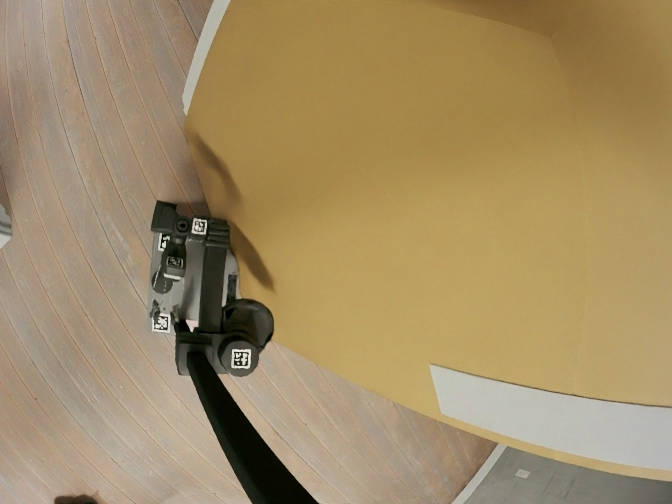

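Call:
execute_actions(
  actions=[
    {"r3":{"base":{"translate_m":-0.3}},"r1":{"base":{"translate_m":-0.3}}},
  ],
  cameras=[],
)

Call:
execute_actions(
  actions=[
    {"r3":{"base":{"rotate_rad":0.65}},"r1":{"base":{"rotate_rad":0.75}}},
  ],
  cameras=["r3_nav_camera","r1_nav_camera","r2_nav_camera"],
)

Scene clock: 198.47 s.
r1.base_odometry: x=+0.617 y=-3.087 heading=+2.813 (m, m, rad; r1's odometry frame)
r1.turned_by_wheels: +0.000 (rad since the last result)
r1.turned_by_imu: +0.002 (rad since the last result)
r1.base_tilt: forward=+0.2 right=+0.2 (deg)
r1.lidar_m: 0.88 1.16 1.15 1.35 1.72 1.58 0.28 0.26 0.26 0.32 0.62 3.96
r1.head_depth_mm: 1379 1746 1841 1585 1392 1246 1160 / 1265 1562 1780 1571 1381 1250 1148 / 288 338 1692 1554 1367 1272 - / - 305 375 496 784 1219 - / - 293 344 444 621 906 - / - - 319 401 540 797 - / - - 301 366 477 691 1055
r1.base_status: done
r1.joint_positions: lift_m=+0.310 arm_m=-0.001 wrist_yaw_rad=+3.055 wrist_pitch_rad=-0.488 wrist_roll_rad=+0.016 gripper_m=+0.037 head_pan_rad=-2.994 head_tilt_rad=-0.993
r1.joint_status: not commanded
r1.motor_effort: left_wheel=-9(22) right_wheel=-2(13) lift_m=+49(49) arm_m=+0(0) wrist_yaw_rad=+0(0) wrist_pitch_rad=+6(6) wrist_roll_rad=+0(1) gripper_m=+0(0) head_pan_rad=-4(3) head_tilt_rad=-3(3) (%)
r1.hand_pose: x=-0.0026 y=+0.0698 z=+0.3068 quat_wxyz=(+0.202, +0.698, +0.140, +0.673) (m; r1's base frame)
r1.wrist_depth_mm: - - - - - - 938 / - - - - - - 963 / 862 865 - 854 858 870 871 / 691 698 715 699 701 696 698 / 594 591 575 584 601 588 587 / 511 521 - - - 501 500 / 451 - - - 444 443 439
r2.base_odometry: x=-0.479 y=+1.066 heading=-0.084 (m, m, rad; r2's odometry frame)
r2.turned_by_wheels: +0.000 (rad since the last result)
r2.turned_by_imu: +0.000 (rad since the last result)
r2.base_tilt: forward=+1.1 right=+1.4 (deg)
r2.lidar_m: 3.10 1.27 1.33 1.22 1.21 1.31 1.06 1.04 1.12 1.95 1.93 2.09
r2.head_depth_mm: 2589 2911 2609 2029 1670 1408 1231 / 1310 1447 1586 1899 1665 1405 1224 / 1399 1549 1624 1639 1651 1417 1226 / 1428 1590 1721 1852 1667 1410 1229 / 1479 1649 1848 2019 1657 1409 1222 / 1519 1707 1941 2030 1658 1412 1221 / 1630 2574 2496 2025 1661 1413 1224
r2.base_status: not commanded
r2.joint_positions: lift_m=+0.889 arm_m=+0.003 wrist_yaw_rad=+1.598 wrist_pitch_rad=-0.029 wrist_roll_rad=+0.005 gripper_m=+0.086 head_pan_rad=+0.893 head_tilt_rad=-0.691
r2.joint_status: not commanded
r2.motor_effort: left_wheel=+0(1) right_wheel=+2(2) lift_m=+34(34) arm_m=-3(3) wrist_yaw_rad=+1(1) wrist_pitch_rad=+16(15) wrist_roll_rad=-3(3) gripper_m=-21(22) head_pan_rad=+4(4) head_tilt_rad=-4(3) (%)
r2.hand_pose: x=+0.2340 y=-0.1408 z=+0.9967 quat_wxyz=(+0.499, +0.515, -0.487, +0.498) (m; r2's base frame)
r2.wrist_depth_mm: - - - - - - - / - - - - - - - / - - - 149 159 - - / - - - 154 154 - - / - - 163 138 139 142 - / - - 151 138 140 141 - / - - 150 151 151 - -
r3.base_odometry: x=+5.205 y=+2.674 heading=-2.093 (m, m, rad; r3's odometry frame)
r3.turned_by_wheels: +0.000 (rad since the last result)
r3.turned_by_imu: +0.060 (rad since the last result)
r3.base_tilt: forward=+1.7 right=-0.8 (deg)
r3.lidar_m: 0.95 2.01 1.30 2.63 2.47 2.52 0.29 0.25 0.25 0.29 0.51 2.00
r3.head_depth_mm: 2216 2079 1762 1533 1363 1214 1142 / 2071 2017 1762 1539 1357 1262 - / 290 333 416 586 1320 1257 - / - 307 372 479 662 960 - / - 295 337 423 564 805 - / - - 313 380 489 677 1017 / - - 297 344 431 577 875
r3.base_status: translate_m off_target (by the wheels' count: -0.2997 of -0.3000)
r3.joint_positions: lift_m=+0.310 arm_m=+0.000 wrist_yaw_rad=+3.080 wrist_pitch_rad=-0.346 wrist_roll_rad=+0.014 gripper_m=+0.037 head_pan_rad=-2.996 head_tilt_rad=-0.995
r3.joint_status: not commanded
r3.on_its_own: left_wheel is at rest, and its effort (-49) is outside its rest range (-18 to +18); right_wheel is at rest, and its effort (-37) is outside its rest range (-18 to +18)
r3.motor_effort: left_wheel=-49(52) right_wheel=-37(38) lift_m=+26(26) arm_m=+0(0) wrist_yaw_rad=-1(2) wrist_pitch_rad=+6(6) wrist_roll_rad=+0(0) gripper_m=+0(0) head_pan_rad=-2(3) head_tilt_rad=-2(2) (%)
r3.hand_pose: x=-0.0070 y=+0.0872 z=+0.3391 quat_wxyz=(+0.144, +0.705, +0.100, +0.688) (m; r3's base frame)
r3.wrist_depth_mm: - - - - - - - / - - - - - - - / - - - - - - - / 862 846 - 841 829 818 814 / 697 684 - 663 687 660 656 / 581 577 571 563 - 550 542 / 494 507 - - 478 472 469
pictures: none
No camera images: the call's "cameras" was empty. Leave "cameras" out to get every camera's image.

Scene clock: 200.63 s.
r1.base_odometry: x=+0.617 y=-3.087 heading=-2.721 (m, m, rad; r1's odometry frame)
r1.turned_by_wheels: +0.750 (rad since the last result)
r1.turned_by_imu: +0.738 (rad since the last result)
r1.base_tilt: forward=+0.2 right=+0.2 (deg)
r1.lidar_m: 1.15 1.19 1.60 1.58 1.38 0.29 0.28 0.29 0.40 3.95 0.88 0.95
r1.head_depth_mm: - - 312 390 525 1222 1158 / - - 321 406 552 825 1144 / - 289 330 421 581 773 - / - 293 340 438 612 859 - / - 296 351 455 649 987 - / - 301 363 474 690 1165 - / - 305 375 497 736 1161 1092
r1.base_status: done
r1.joint_positions: lift_m=+0.310 arm_m=-0.001 wrist_yaw_rad=+3.055 wrist_pitch_rad=-0.488 wrist_roll_rad=+0.016 gripper_m=+0.037 head_pan_rad=-2.994 head_tilt_rad=-0.993
r1.joint_status: not commanded
r1.motor_effort: left_wheel=-13(24) right_wheel=-2(5) lift_m=+49(50) arm_m=-1(0) wrist_yaw_rad=+0(1) wrist_pitch_rad=+6(6) wrist_roll_rad=-1(1) gripper_m=+0(1) head_pan_rad=-3(3) head_tilt_rad=-4(3) (%)
r1.hand_pose: x=-0.0026 y=+0.0698 z=+0.3068 quat_wxyz=(+0.202, +0.698, +0.140, +0.673) (m; r1's base frame)
r1.wrist_depth_mm: - - - - - - - / - - - - - - - / 862 897 - 882 861 883 835 / 335 704 706 683 698 703 701 / 335 584 578 581 612 585 582 / 336 449 - - - 504 499 / 315 - - - 448 440 440
r2.base_odometry: x=-0.479 y=+1.066 heading=-0.084 (m, m, rad; r2's odometry frame)
r2.turned_by_wheels: +0.000 (rad since the last result)
r2.turned_by_imu: +0.000 (rad since the last result)
r2.base_tilt: forward=+1.1 right=+1.4 (deg)
r2.lidar_m: 3.09 1.31 1.30 1.22 1.21 1.31 1.06 1.04 1.12 1.95 1.93 2.09
r2.head_depth_mm: 2581 2901 2608 2049 1685 1419 1229 / 1320 1463 1602 1912 1671 1416 1224 / 1393 1549 1665 1692 1662 1415 1222 / 1431 1593 1708 1787 1665 1419 1227 / 1486 1659 1869 2024 1666 1409 1223 / 1512 1710 1939 2030 1662 1404 1228 / 1624 2581 2514 2021 1657 1410 1224
r2.base_status: not commanded
r2.joint_positions: lift_m=+0.889 arm_m=+0.003 wrist_yaw_rad=+1.598 wrist_pitch_rad=-0.029 wrist_roll_rad=+0.005 gripper_m=+0.086 head_pan_rad=+0.893 head_tilt_rad=-0.691
r2.joint_status: not commanded
r2.motor_effort: left_wheel=-1(1) right_wheel=+2(2) lift_m=+34(34) arm_m=-3(2) wrist_yaw_rad=+2(1) wrist_pitch_rad=+15(15) wrist_roll_rad=-3(3) gripper_m=-22(21) head_pan_rad=+5(4) head_tilt_rad=-4(4) (%)
r2.hand_pose: x=+0.2340 y=-0.1408 z=+0.9967 quat_wxyz=(+0.499, +0.515, -0.487, +0.498) (m; r2's base frame)
r2.wrist_depth_mm: - - - - - - - / - - - - - - - / - - - 150 159 - - / - - - 154 154 - - / - - 163 137 139 142 - / - - 151 139 140 142 - / - - 151 151 152 - -
r3.base_odometry: x=+5.205 y=+2.673 heading=-1.444 (m, m, rad; r3's odometry frame)
r3.turned_by_wheels: +0.649 (rad since the last result)
r3.turned_by_imu: +0.538 (rad since the last result)
r3.base_tilt: forward=+1.7 right=-0.8 (deg)
r3.lidar_m: 2.17 1.27 2.59 2.45 2.52 0.31 0.27 0.27 0.32 0.59 0.97 0.94
r3.head_depth_mm: - 295 342 445 629 1223 1138 / - 294 341 441 624 884 - / - 292 338 437 612 859 - / - 290 336 433 606 914 - / - 288 333 428 597 911 - / - 290 331 424 591 963 1132 / - 288 328 420 580 941 1114
r3.base_status: rotate_rad off_target (by the wheels' count: +0.6490 of +0.6500)
r3.joint_positions: lift_m=+0.310 arm_m=+0.000 wrist_yaw_rad=+3.080 wrist_pitch_rad=-0.346 wrist_roll_rad=+0.014 gripper_m=+0.037 head_pan_rad=-2.996 head_tilt_rad=-0.995
r3.joint_status: not commanded
r3.on_its_own: left_wheel is at rest, and its effort (-55) is outside its rest range (-18 to +18); right_wheel is at rest, and its effort (-20) is outside its rest range (-18 to +18)
r3.motor_effort: left_wheel=-55(64) right_wheel=-20(20) lift_m=+26(26) arm_m=+0(0) wrist_yaw_rad=-1(0) wrist_pitch_rad=+6(5) wrist_roll_rad=+0(0) gripper_m=+0(0) head_pan_rad=-2(2) head_tilt_rad=-2(1) (%)
r3.hand_pose: x=-0.0070 y=+0.0872 z=+0.3391 quat_wxyz=(+0.144, +0.705, +0.100, +0.688) (m; r3's base frame)
r3.wrist_depth_mm: - - - - - - - / - - - - - - - / - - - - - - - / 882 870 - 828 821 829 816 / 696 680 - 663 701 649 648 / 579 574 571 558 - 546 543 / 489 508 - - 480 473 472
pictures: r1_nav_camera (sideways: a quarter turn counterclockwise sets it upright), r2_nav_camera (sideways: a quarter turn counterclockwise sets it upright), r3_nav_camera (sideways: a quarter turn counterclockwise sets it upright)
camera_calibration (this result's frames):
r1_nav_camera: T_world_to_cam=[[-0.840949, -0.164506, 0.515502, -0.62518], [-0.200003, 0.979701, -0.0136287, 0.0738408], [-0.502795, -0.114563, -0.85678, 1.07605], [0, 0, 0, 1]] pos_world=[0.0300581, -0.0519121, 1.24523]
r2_nav_camera: T_world_to_cam=[[0.393989, 0.498861, 0.771952, -0.962956], [0.766659, -0.641629, 0.0233543, 0.0141753], [0.506958, 0.582623, -0.635251, 0.78485], [0, 0, 0, 1]] pos_world=[-0.0293596, 0.0322044, 1.2416]
r3_nav_camera: T_world_to_cam=[[-0.863993, -0.0835891, 0.496517, -0.596479], [-0.12588, 0.990668, -0.0522659, 0.121459], [-0.487514, -0.107659, -0.866452, 1.08334], [0, 0, 0, 1]] pos_world=[0.0280816, -0.0535531, 1.24118]
Images, in order (width x height): r1_nav_camera 672x504, r2_nav_camera 672x504, r3_nav_camera 672x504.

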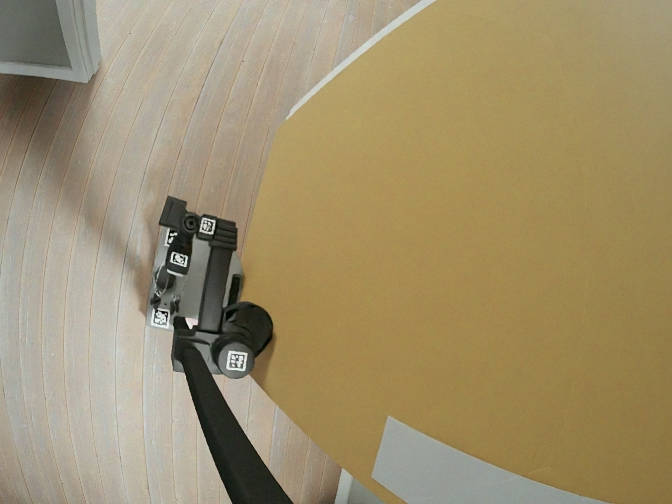

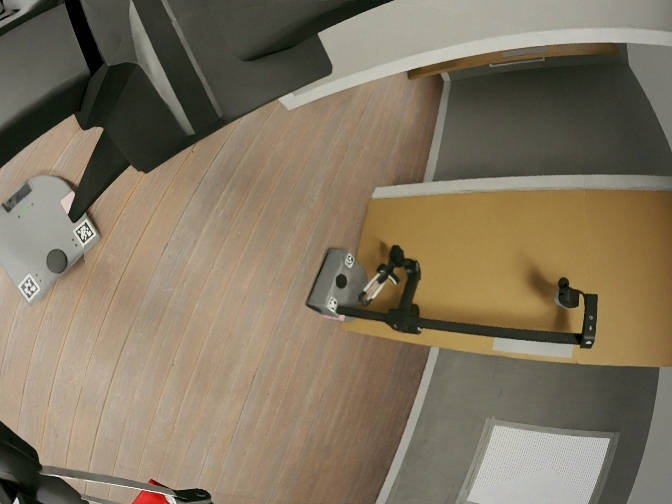

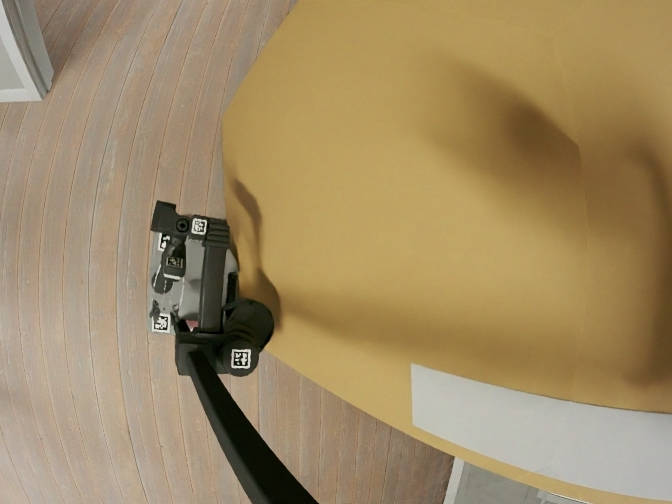

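Call:
execute_actions(
  actions=[
    {"r3":{"base":{"translate_m":0.02},"joints":{"head_pan_rad":-0.4}},"r1":{"base":{"translate_m":-0.13},"joints":{"head_pan_rad":0}},"r2":{"base":{"rotate_rad":1.19},"joints":{"head_pan_rad":0,"head_tilt_rad":-1.0}}},
  ],
  cameras=["r2_nav_camera"],
)

Call:
execute_actions(
  actions=[
    {"r2":{"base":{"translate_m":0.9}}},
  ],
  cameras=["r3_nav_camera","r2_nav_camera"],
)

Scene clock: 211.20 s.
r1.base_odometry: x=+0.735 y=-3.034 heading=-2.721 (m, m, rad; r1's odometry frame)
r1.turned_by_wheels: +0.000 (rad since the last result)
r1.turned_by_imu: +0.002 (rad since the last result)
r1.base_tilt: forward=+0.2 right=+0.1 (deg)
r1.lidar_m: 1.28 1.32 1.68 1.54 1.19 0.30 0.28 0.28 0.34 0.67 1.00 0.98
r1.head_depth_mm: 1182 1403 1664 1560 1397 1243 1120 / 1173 1403 1707 1571 1376 1228 1120 / 1176 1396 1686 1559 1372 1230 1115 / 1174 1394 1668 1540 1362 1228 1102 / 1176 1400 1665 1536 1353 1206 1105 / 1176 1388 1667 1509 1337 1201 1089 / 1168 1388 1643 1506 1325 1188 1082
r1.base_status: done
r1.joint_positions: lift_m=+0.310 arm_m=-0.001 wrist_yaw_rad=+3.055 wrist_pitch_rad=-0.488 wrist_roll_rad=+0.016 gripper_m=+0.037 head_pan_rad=-0.007 head_tilt_rad=-0.993
r1.joint_status: all done
r1.motor_effort: left_wheel=-6(26) right_wheel=-4(10) lift_m=+49(50) arm_m=+0(0) wrist_yaw_rad=+0(1) wrist_pitch_rad=+6(6) wrist_roll_rad=-1(1) gripper_m=-1(1) head_pan_rad=+4(52) head_tilt_rad=-4(4) (%)
r1.hand_pose: x=-0.0026 y=+0.0698 z=+0.3068 quat_wxyz=(+0.202, +0.698, +0.140, +0.673) (m; r1's base frame)
r1.wrist_depth_mm: - - - - - - - / - - - - - - - / 861 870 - 854 840 853 838 / 714 708 702 696 683 683 698 / 474 595 582 578 606 588 582 / 375 513 - - - 503 508 / 334 - - - 445 439 442
r2.base_odometry: x=-0.479 y=+1.066 heading=+1.106 (m, m, rad; r2's odometry frame)
r2.turned_by_wheels: +1.190 (rad since the last result)
r2.turned_by_imu: +1.203 (rad since the last result)
r2.base_tilt: forward=+1.1 right=+1.3 (deg)
r2.lidar_m: 1.69 1.21 1.21 1.21 1.04 1.04 1.20 1.93 1.93 2.27 3.06 1.29
r2.head_depth_mm: 1468 1637 1573 315 1313 1243 1131 / 1614 1839 1678 327 1326 1241 1130 / 1752 1943 1749 1567 1366 1238 1129 / 2315 2003 1742 1533 1366 1235 1120 / 2391 2021 1742 1533 1363 1232 1121 / 2385 2011 1735 1524 1363 1226 1126 / 2366 1967 1640 1517 1361 1229 1121
r2.base_status: done
r2.joint_positions: lift_m=+0.889 arm_m=+0.003 wrist_yaw_rad=+1.598 wrist_pitch_rad=-0.029 wrist_roll_rad=+0.005 gripper_m=+0.086 head_pan_rad=+0.007 head_tilt_rad=-0.988
r2.joint_status: all done
r2.motor_effort: left_wheel=-1(4) right_wheel=+2(6) lift_m=+34(34) arm_m=-4(3) wrist_yaw_rad=+1(2) wrist_pitch_rad=+15(15) wrist_roll_rad=-2(3) gripper_m=-22(22) head_pan_rad=-5(60) head_tilt_rad=-5(25) (%)
r2.hand_pose: x=+0.2340 y=-0.1408 z=+0.9967 quat_wxyz=(+0.499, +0.515, -0.487, +0.498) (m; r2's base frame)
r2.wrist_depth_mm: 905 - - - - - - / 896 - - - - - - / 925 - - 150 158 - - / 949 - 183 154 155 - - / 965 - 163 137 139 142 - / 956 - 151 139 140 141 - / 998 - 150 152 152 - -
r3.base_odometry: x=+5.208 y=+2.653 heading=-1.444 (m, m, rad; r3's odometry frame)
r3.turned_by_wheels: +0.000 (rad since the last result)
r3.turned_by_imu: +0.001 (rad since the last result)
r3.base_tilt: forward=+1.7 right=-0.8 (deg)
r3.lidar_m: 2.17 1.28 2.59 2.46 2.52 0.30 0.27 0.27 0.33 0.62 0.95 0.92
r3.head_depth_mm: 911 1012 1171 1502 1362 1227 1101 / 1063 1197 1356 1492 1364 1231 1142 / 1255 1448 1661 1537 1356 1227 1126 / 1558 1850 1782 1533 1370 1229 1109 / 2013 2088 1768 1547 1369 1223 1111 / 2447 2083 1759 1567 1375 1226 1116 / 2332 2108 1790 1552 1374 1238 1124
r3.base_status: done
r3.joint_positions: lift_m=+0.310 arm_m=+0.000 wrist_yaw_rad=+3.080 wrist_pitch_rad=-0.346 wrist_roll_rad=+0.014 gripper_m=+0.037 head_pan_rad=-0.407 head_tilt_rad=-0.995
r3.joint_status: all done
r3.motor_effort: left_wheel=-11(41) right_wheel=-4(18) lift_m=+26(26) arm_m=+0(0) wrist_yaw_rad=+0(0) wrist_pitch_rad=+6(5) wrist_roll_rad=+0(0) gripper_m=+0(0) head_pan_rad=+6(55) head_tilt_rad=-1(2) (%)
r3.hand_pose: x=-0.0070 y=+0.0872 z=+0.3391 quat_wxyz=(+0.144, +0.705, +0.100, +0.688) (m; r3's base frame)
r3.wrist_depth_mm: - - - - - - - / - - - - - - - / - - - - - - - / 879 869 - 832 839 820 800 / 694 690 - 667 692 661 649 / 575 572 560 561 - 551 543 / 498 503 - - 476 476 471
pictures: r2_nav_camera (sideways: a quarter turn counterclockwise sets it upright)
camera_calibration (this result's frames):
r2_nav_camera: T_world_to_cam=[[0.833237, 0.0119843, 0.552786, -0.680047], [-0.00409532, -0.999604, 0.0278443, 0.0130414], [0.5529, -0.0254647, -0.832858, 1.04155], [0, 0, 0, 1]] pos_world=[-0.00917772, 0.0477089, 1.24302]
Images, in order (width x height): r2_nav_camera 672x504.

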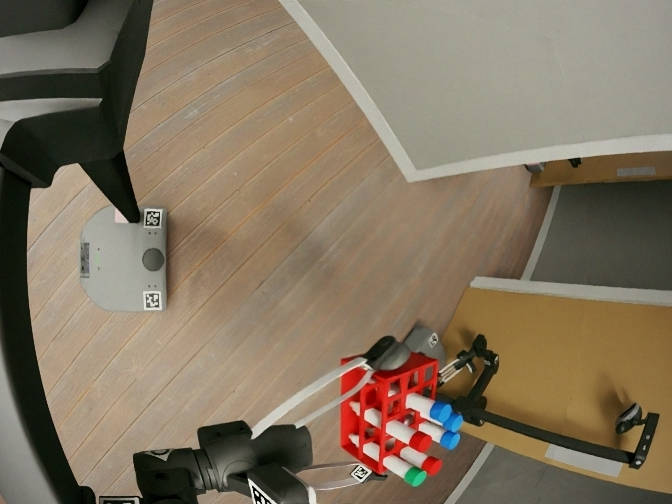

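Scene clock: 221.50 s.
r1.base_odometry: x=+0.735 y=-3.034 heading=-2.721 (m, m, rad; r1's odometry frame)
r1.turned_by_wheels: +0.000 (rad since the last result)
r1.turned_by_imu: +0.003 (rad since the last result)
r1.base_tilt: forward=+0.2 right=+0.2 (deg)
r1.lidar_m: 1.28 1.32 1.68 1.55 1.19 0.30 0.28 0.28 0.34 0.67 1.00 0.98
r1.head_depth_mm: 1181 1408 1676 1562 1397 1244 1125 / 1178 1395 1702 1572 1382 1237 1120 / 1179 1398 1681 1554 1375 1229 1116 / 1179 1400 1655 1548 1356 1220 1112 / 1176 1393 1661 1532 1351 1218 1104 / 1179 1393 1664 1515 1344 1199 1089 / 1174 1389 1643 1505 1336 1196 1080
r1.base_status: not commanded
r1.joint_positions: lift_m=+0.310 arm_m=-0.001 wrist_yaw_rad=+3.055 wrist_pitch_rad=-0.488 wrist_roll_rad=+0.016 gripper_m=+0.037 head_pan_rad=-0.007 head_tilt_rad=-0.993
r1.joint_status: not commanded
r1.motor_effort: left_wheel=-6(6) right_wheel=-4(4) lift_m=+50(49) arm_m=+0(1) wrist_yaw_rad=+0(1) wrist_pitch_rad=+6(6) wrist_roll_rad=-1(1) gripper_m=-1(1) head_pan_rad=+4(4) head_tilt_rad=-3(3) (%)
r1.hand_pose: x=-0.0026 y=+0.0698 z=+0.3068 quat_wxyz=(+0.202, +0.698, +0.140, +0.673) (m; r1's base frame)
r1.wrist_depth_mm: - - - - - - - / - - - - - - - / 866 870 - 864 873 869 852 / 695 715 699 696 684 686 693 / 477 583 579 584 604 580 583 / 369 521 - - - 502 501 / 336 - - - 435 441 444
r2.base_odometry: x=-0.076 y=+1.870 heading=+1.106 (m, m, rad; r2's odometry frame)
r2.turned_by_wheels: +0.000 (rad since the last result)
r2.turned_by_imu: +0.004 (rad since the last result)
r2.base_tilt: forward=+1.1 right=+1.3 (deg)
r2.lidar_m: 0.91 2.17 0.54 0.65 1.16 1.68 1.95 2.59 2.58 2.80 0.56 0.84
r2.head_depth_mm: 814 921 1025 315 1172 1209 1133 / 882 999 1137 327 1324 1244 1128 / 1015 1153 1320 1506 1366 1235 1129 / 1957 2001 1743 1538 1373 1233 1128 / 2156 2004 1735 1529 1364 1233 1123 / 2294 2007 1731 1523 1360 1232 1123 / 2358 1992 1731 1526 1361 1225 1125
r2.base_status: done
r2.joint_positions: lift_m=+0.889 arm_m=+0.003 wrist_yaw_rad=+1.598 wrist_pitch_rad=-0.029 wrist_roll_rad=+0.005 gripper_m=+0.086 head_pan_rad=+0.007 head_tilt_rad=-0.988
r2.joint_status: not commanded
r2.motor_effort: left_wheel=-1(3) right_wheel=+2(5) lift_m=+34(34) arm_m=-3(4) wrist_yaw_rad=+1(2) wrist_pitch_rad=+15(16) wrist_roll_rad=-2(3) gripper_m=-21(22) head_pan_rad=-5(4) head_tilt_rad=-5(5) (%)
r2.hand_pose: x=+0.2340 y=-0.1408 z=+0.9967 quat_wxyz=(+0.499, +0.515, -0.487, +0.498) (m; r2's base frame)
r2.wrist_depth_mm: - - - - 685 574 487 / - - - - 690 579 509 / - - - 150 160 570 507 / - - - 155 155 595 521 / - - 162 137 139 142 529 / - - 151 139 140 141 533 / - - 150 151 152 637 576
r3.base_odometry: x=+5.208 y=+2.653 heading=-1.444 (m, m, rad; r3's odometry frame)
r3.turned_by_wheels: +0.000 (rad since the last result)
r3.turned_by_imu: +0.002 (rad since the last result)
r3.base_tilt: forward=+1.7 right=-0.8 (deg)
r3.lidar_m: 0.56 2.30 2.60 2.46 2.52 0.31 0.27 0.27 0.33 0.62 0.95 0.93
r3.head_depth_mm: 915 1007 1170 1493 1367 1227 1106 / 1059 396 1264 1478 1362 1229 1139 / 1256 383 378 1538 1363 1228 1123 / 1563 468 376 1545 1348 1225 1112 / 2006 1994 1048 1305 1218 1231 1113 / 671 427 1700 1547 1216 1222 1113 / 380 428 1794 1547 1326 1232 1111
r3.base_status: not commanded
r3.joint_positions: lift_m=+0.310 arm_m=+0.000 wrist_yaw_rad=+3.080 wrist_pitch_rad=-0.346 wrist_roll_rad=+0.014 gripper_m=+0.037 head_pan_rad=-0.407 head_tilt_rad=-0.995
r3.joint_status: not commanded
r3.motor_effort: left_wheel=-11(11) right_wheel=-5(5) lift_m=+26(26) arm_m=+0(0) wrist_yaw_rad=-1(1) wrist_pitch_rad=+6(5) wrist_roll_rad=+0(0) gripper_m=+0(0) head_pan_rad=+5(3) head_tilt_rad=-2(3) (%)
r3.hand_pose: x=-0.0070 y=+0.0872 z=+0.3391 quat_wxyz=(+0.144, +0.705, +0.100, +0.688) (m; r3's base frame)
r3.wrist_depth_mm: - - - - - - - / - - - - - - - / - - - - - - - / 891 861 - 840 832 814 791 / 700 695 - 676 693 663 654 / 581 574 572 552 - 558 542 / 495 501 - - 478 470 472
pictures: r2_nav_camera (sideways: a quarter turn counterclockwise sets it upright), r3_nav_camera (sideways: a quarter turn counterclockwise sets it upright)
camera_calibration (this result's frames):
r2_nav_camera: T_world_to_cam=[[0.833313, 0.011977, 0.552672, -0.679899], [-0.00410095, -0.999604, 0.0278458, 0.0130395], [0.552786, -0.0254708, -0.832934, 1.04165], [0, 0, 0, 1]] pos_world=[-0.00918533, 0.047709, 1.24302]
r3_nav_camera: T_world_to_cam=[[0.779076, -0.382763, 0.496522, -0.606508], [-0.413325, -0.909082, -0.052266, 0.123213], [0.471385, -0.164506, -0.866449, 1.07749], [0, 0, 0, 1]] pos_world=[0.0155299, 0.0571156, 1.24118]
Images, in order (width x height): r2_nav_camera 672x504, r3_nav_camera 672x504.

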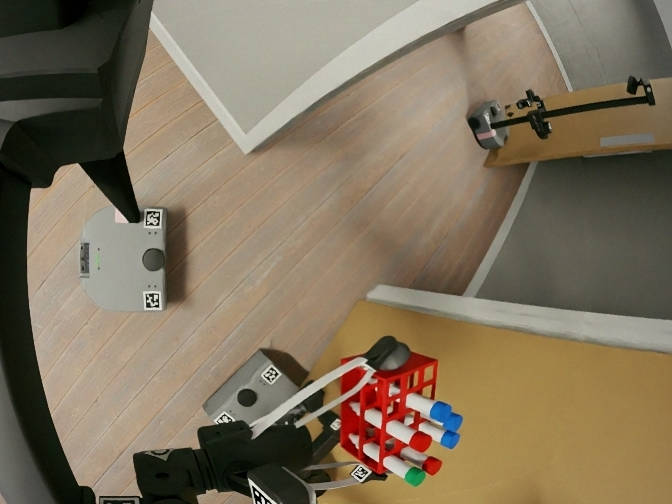

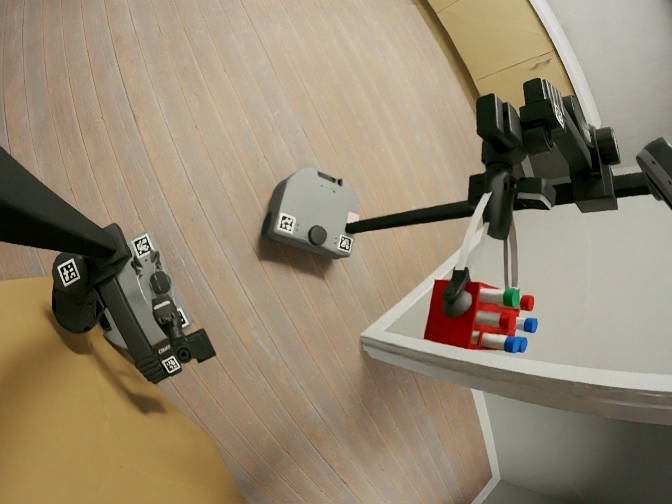

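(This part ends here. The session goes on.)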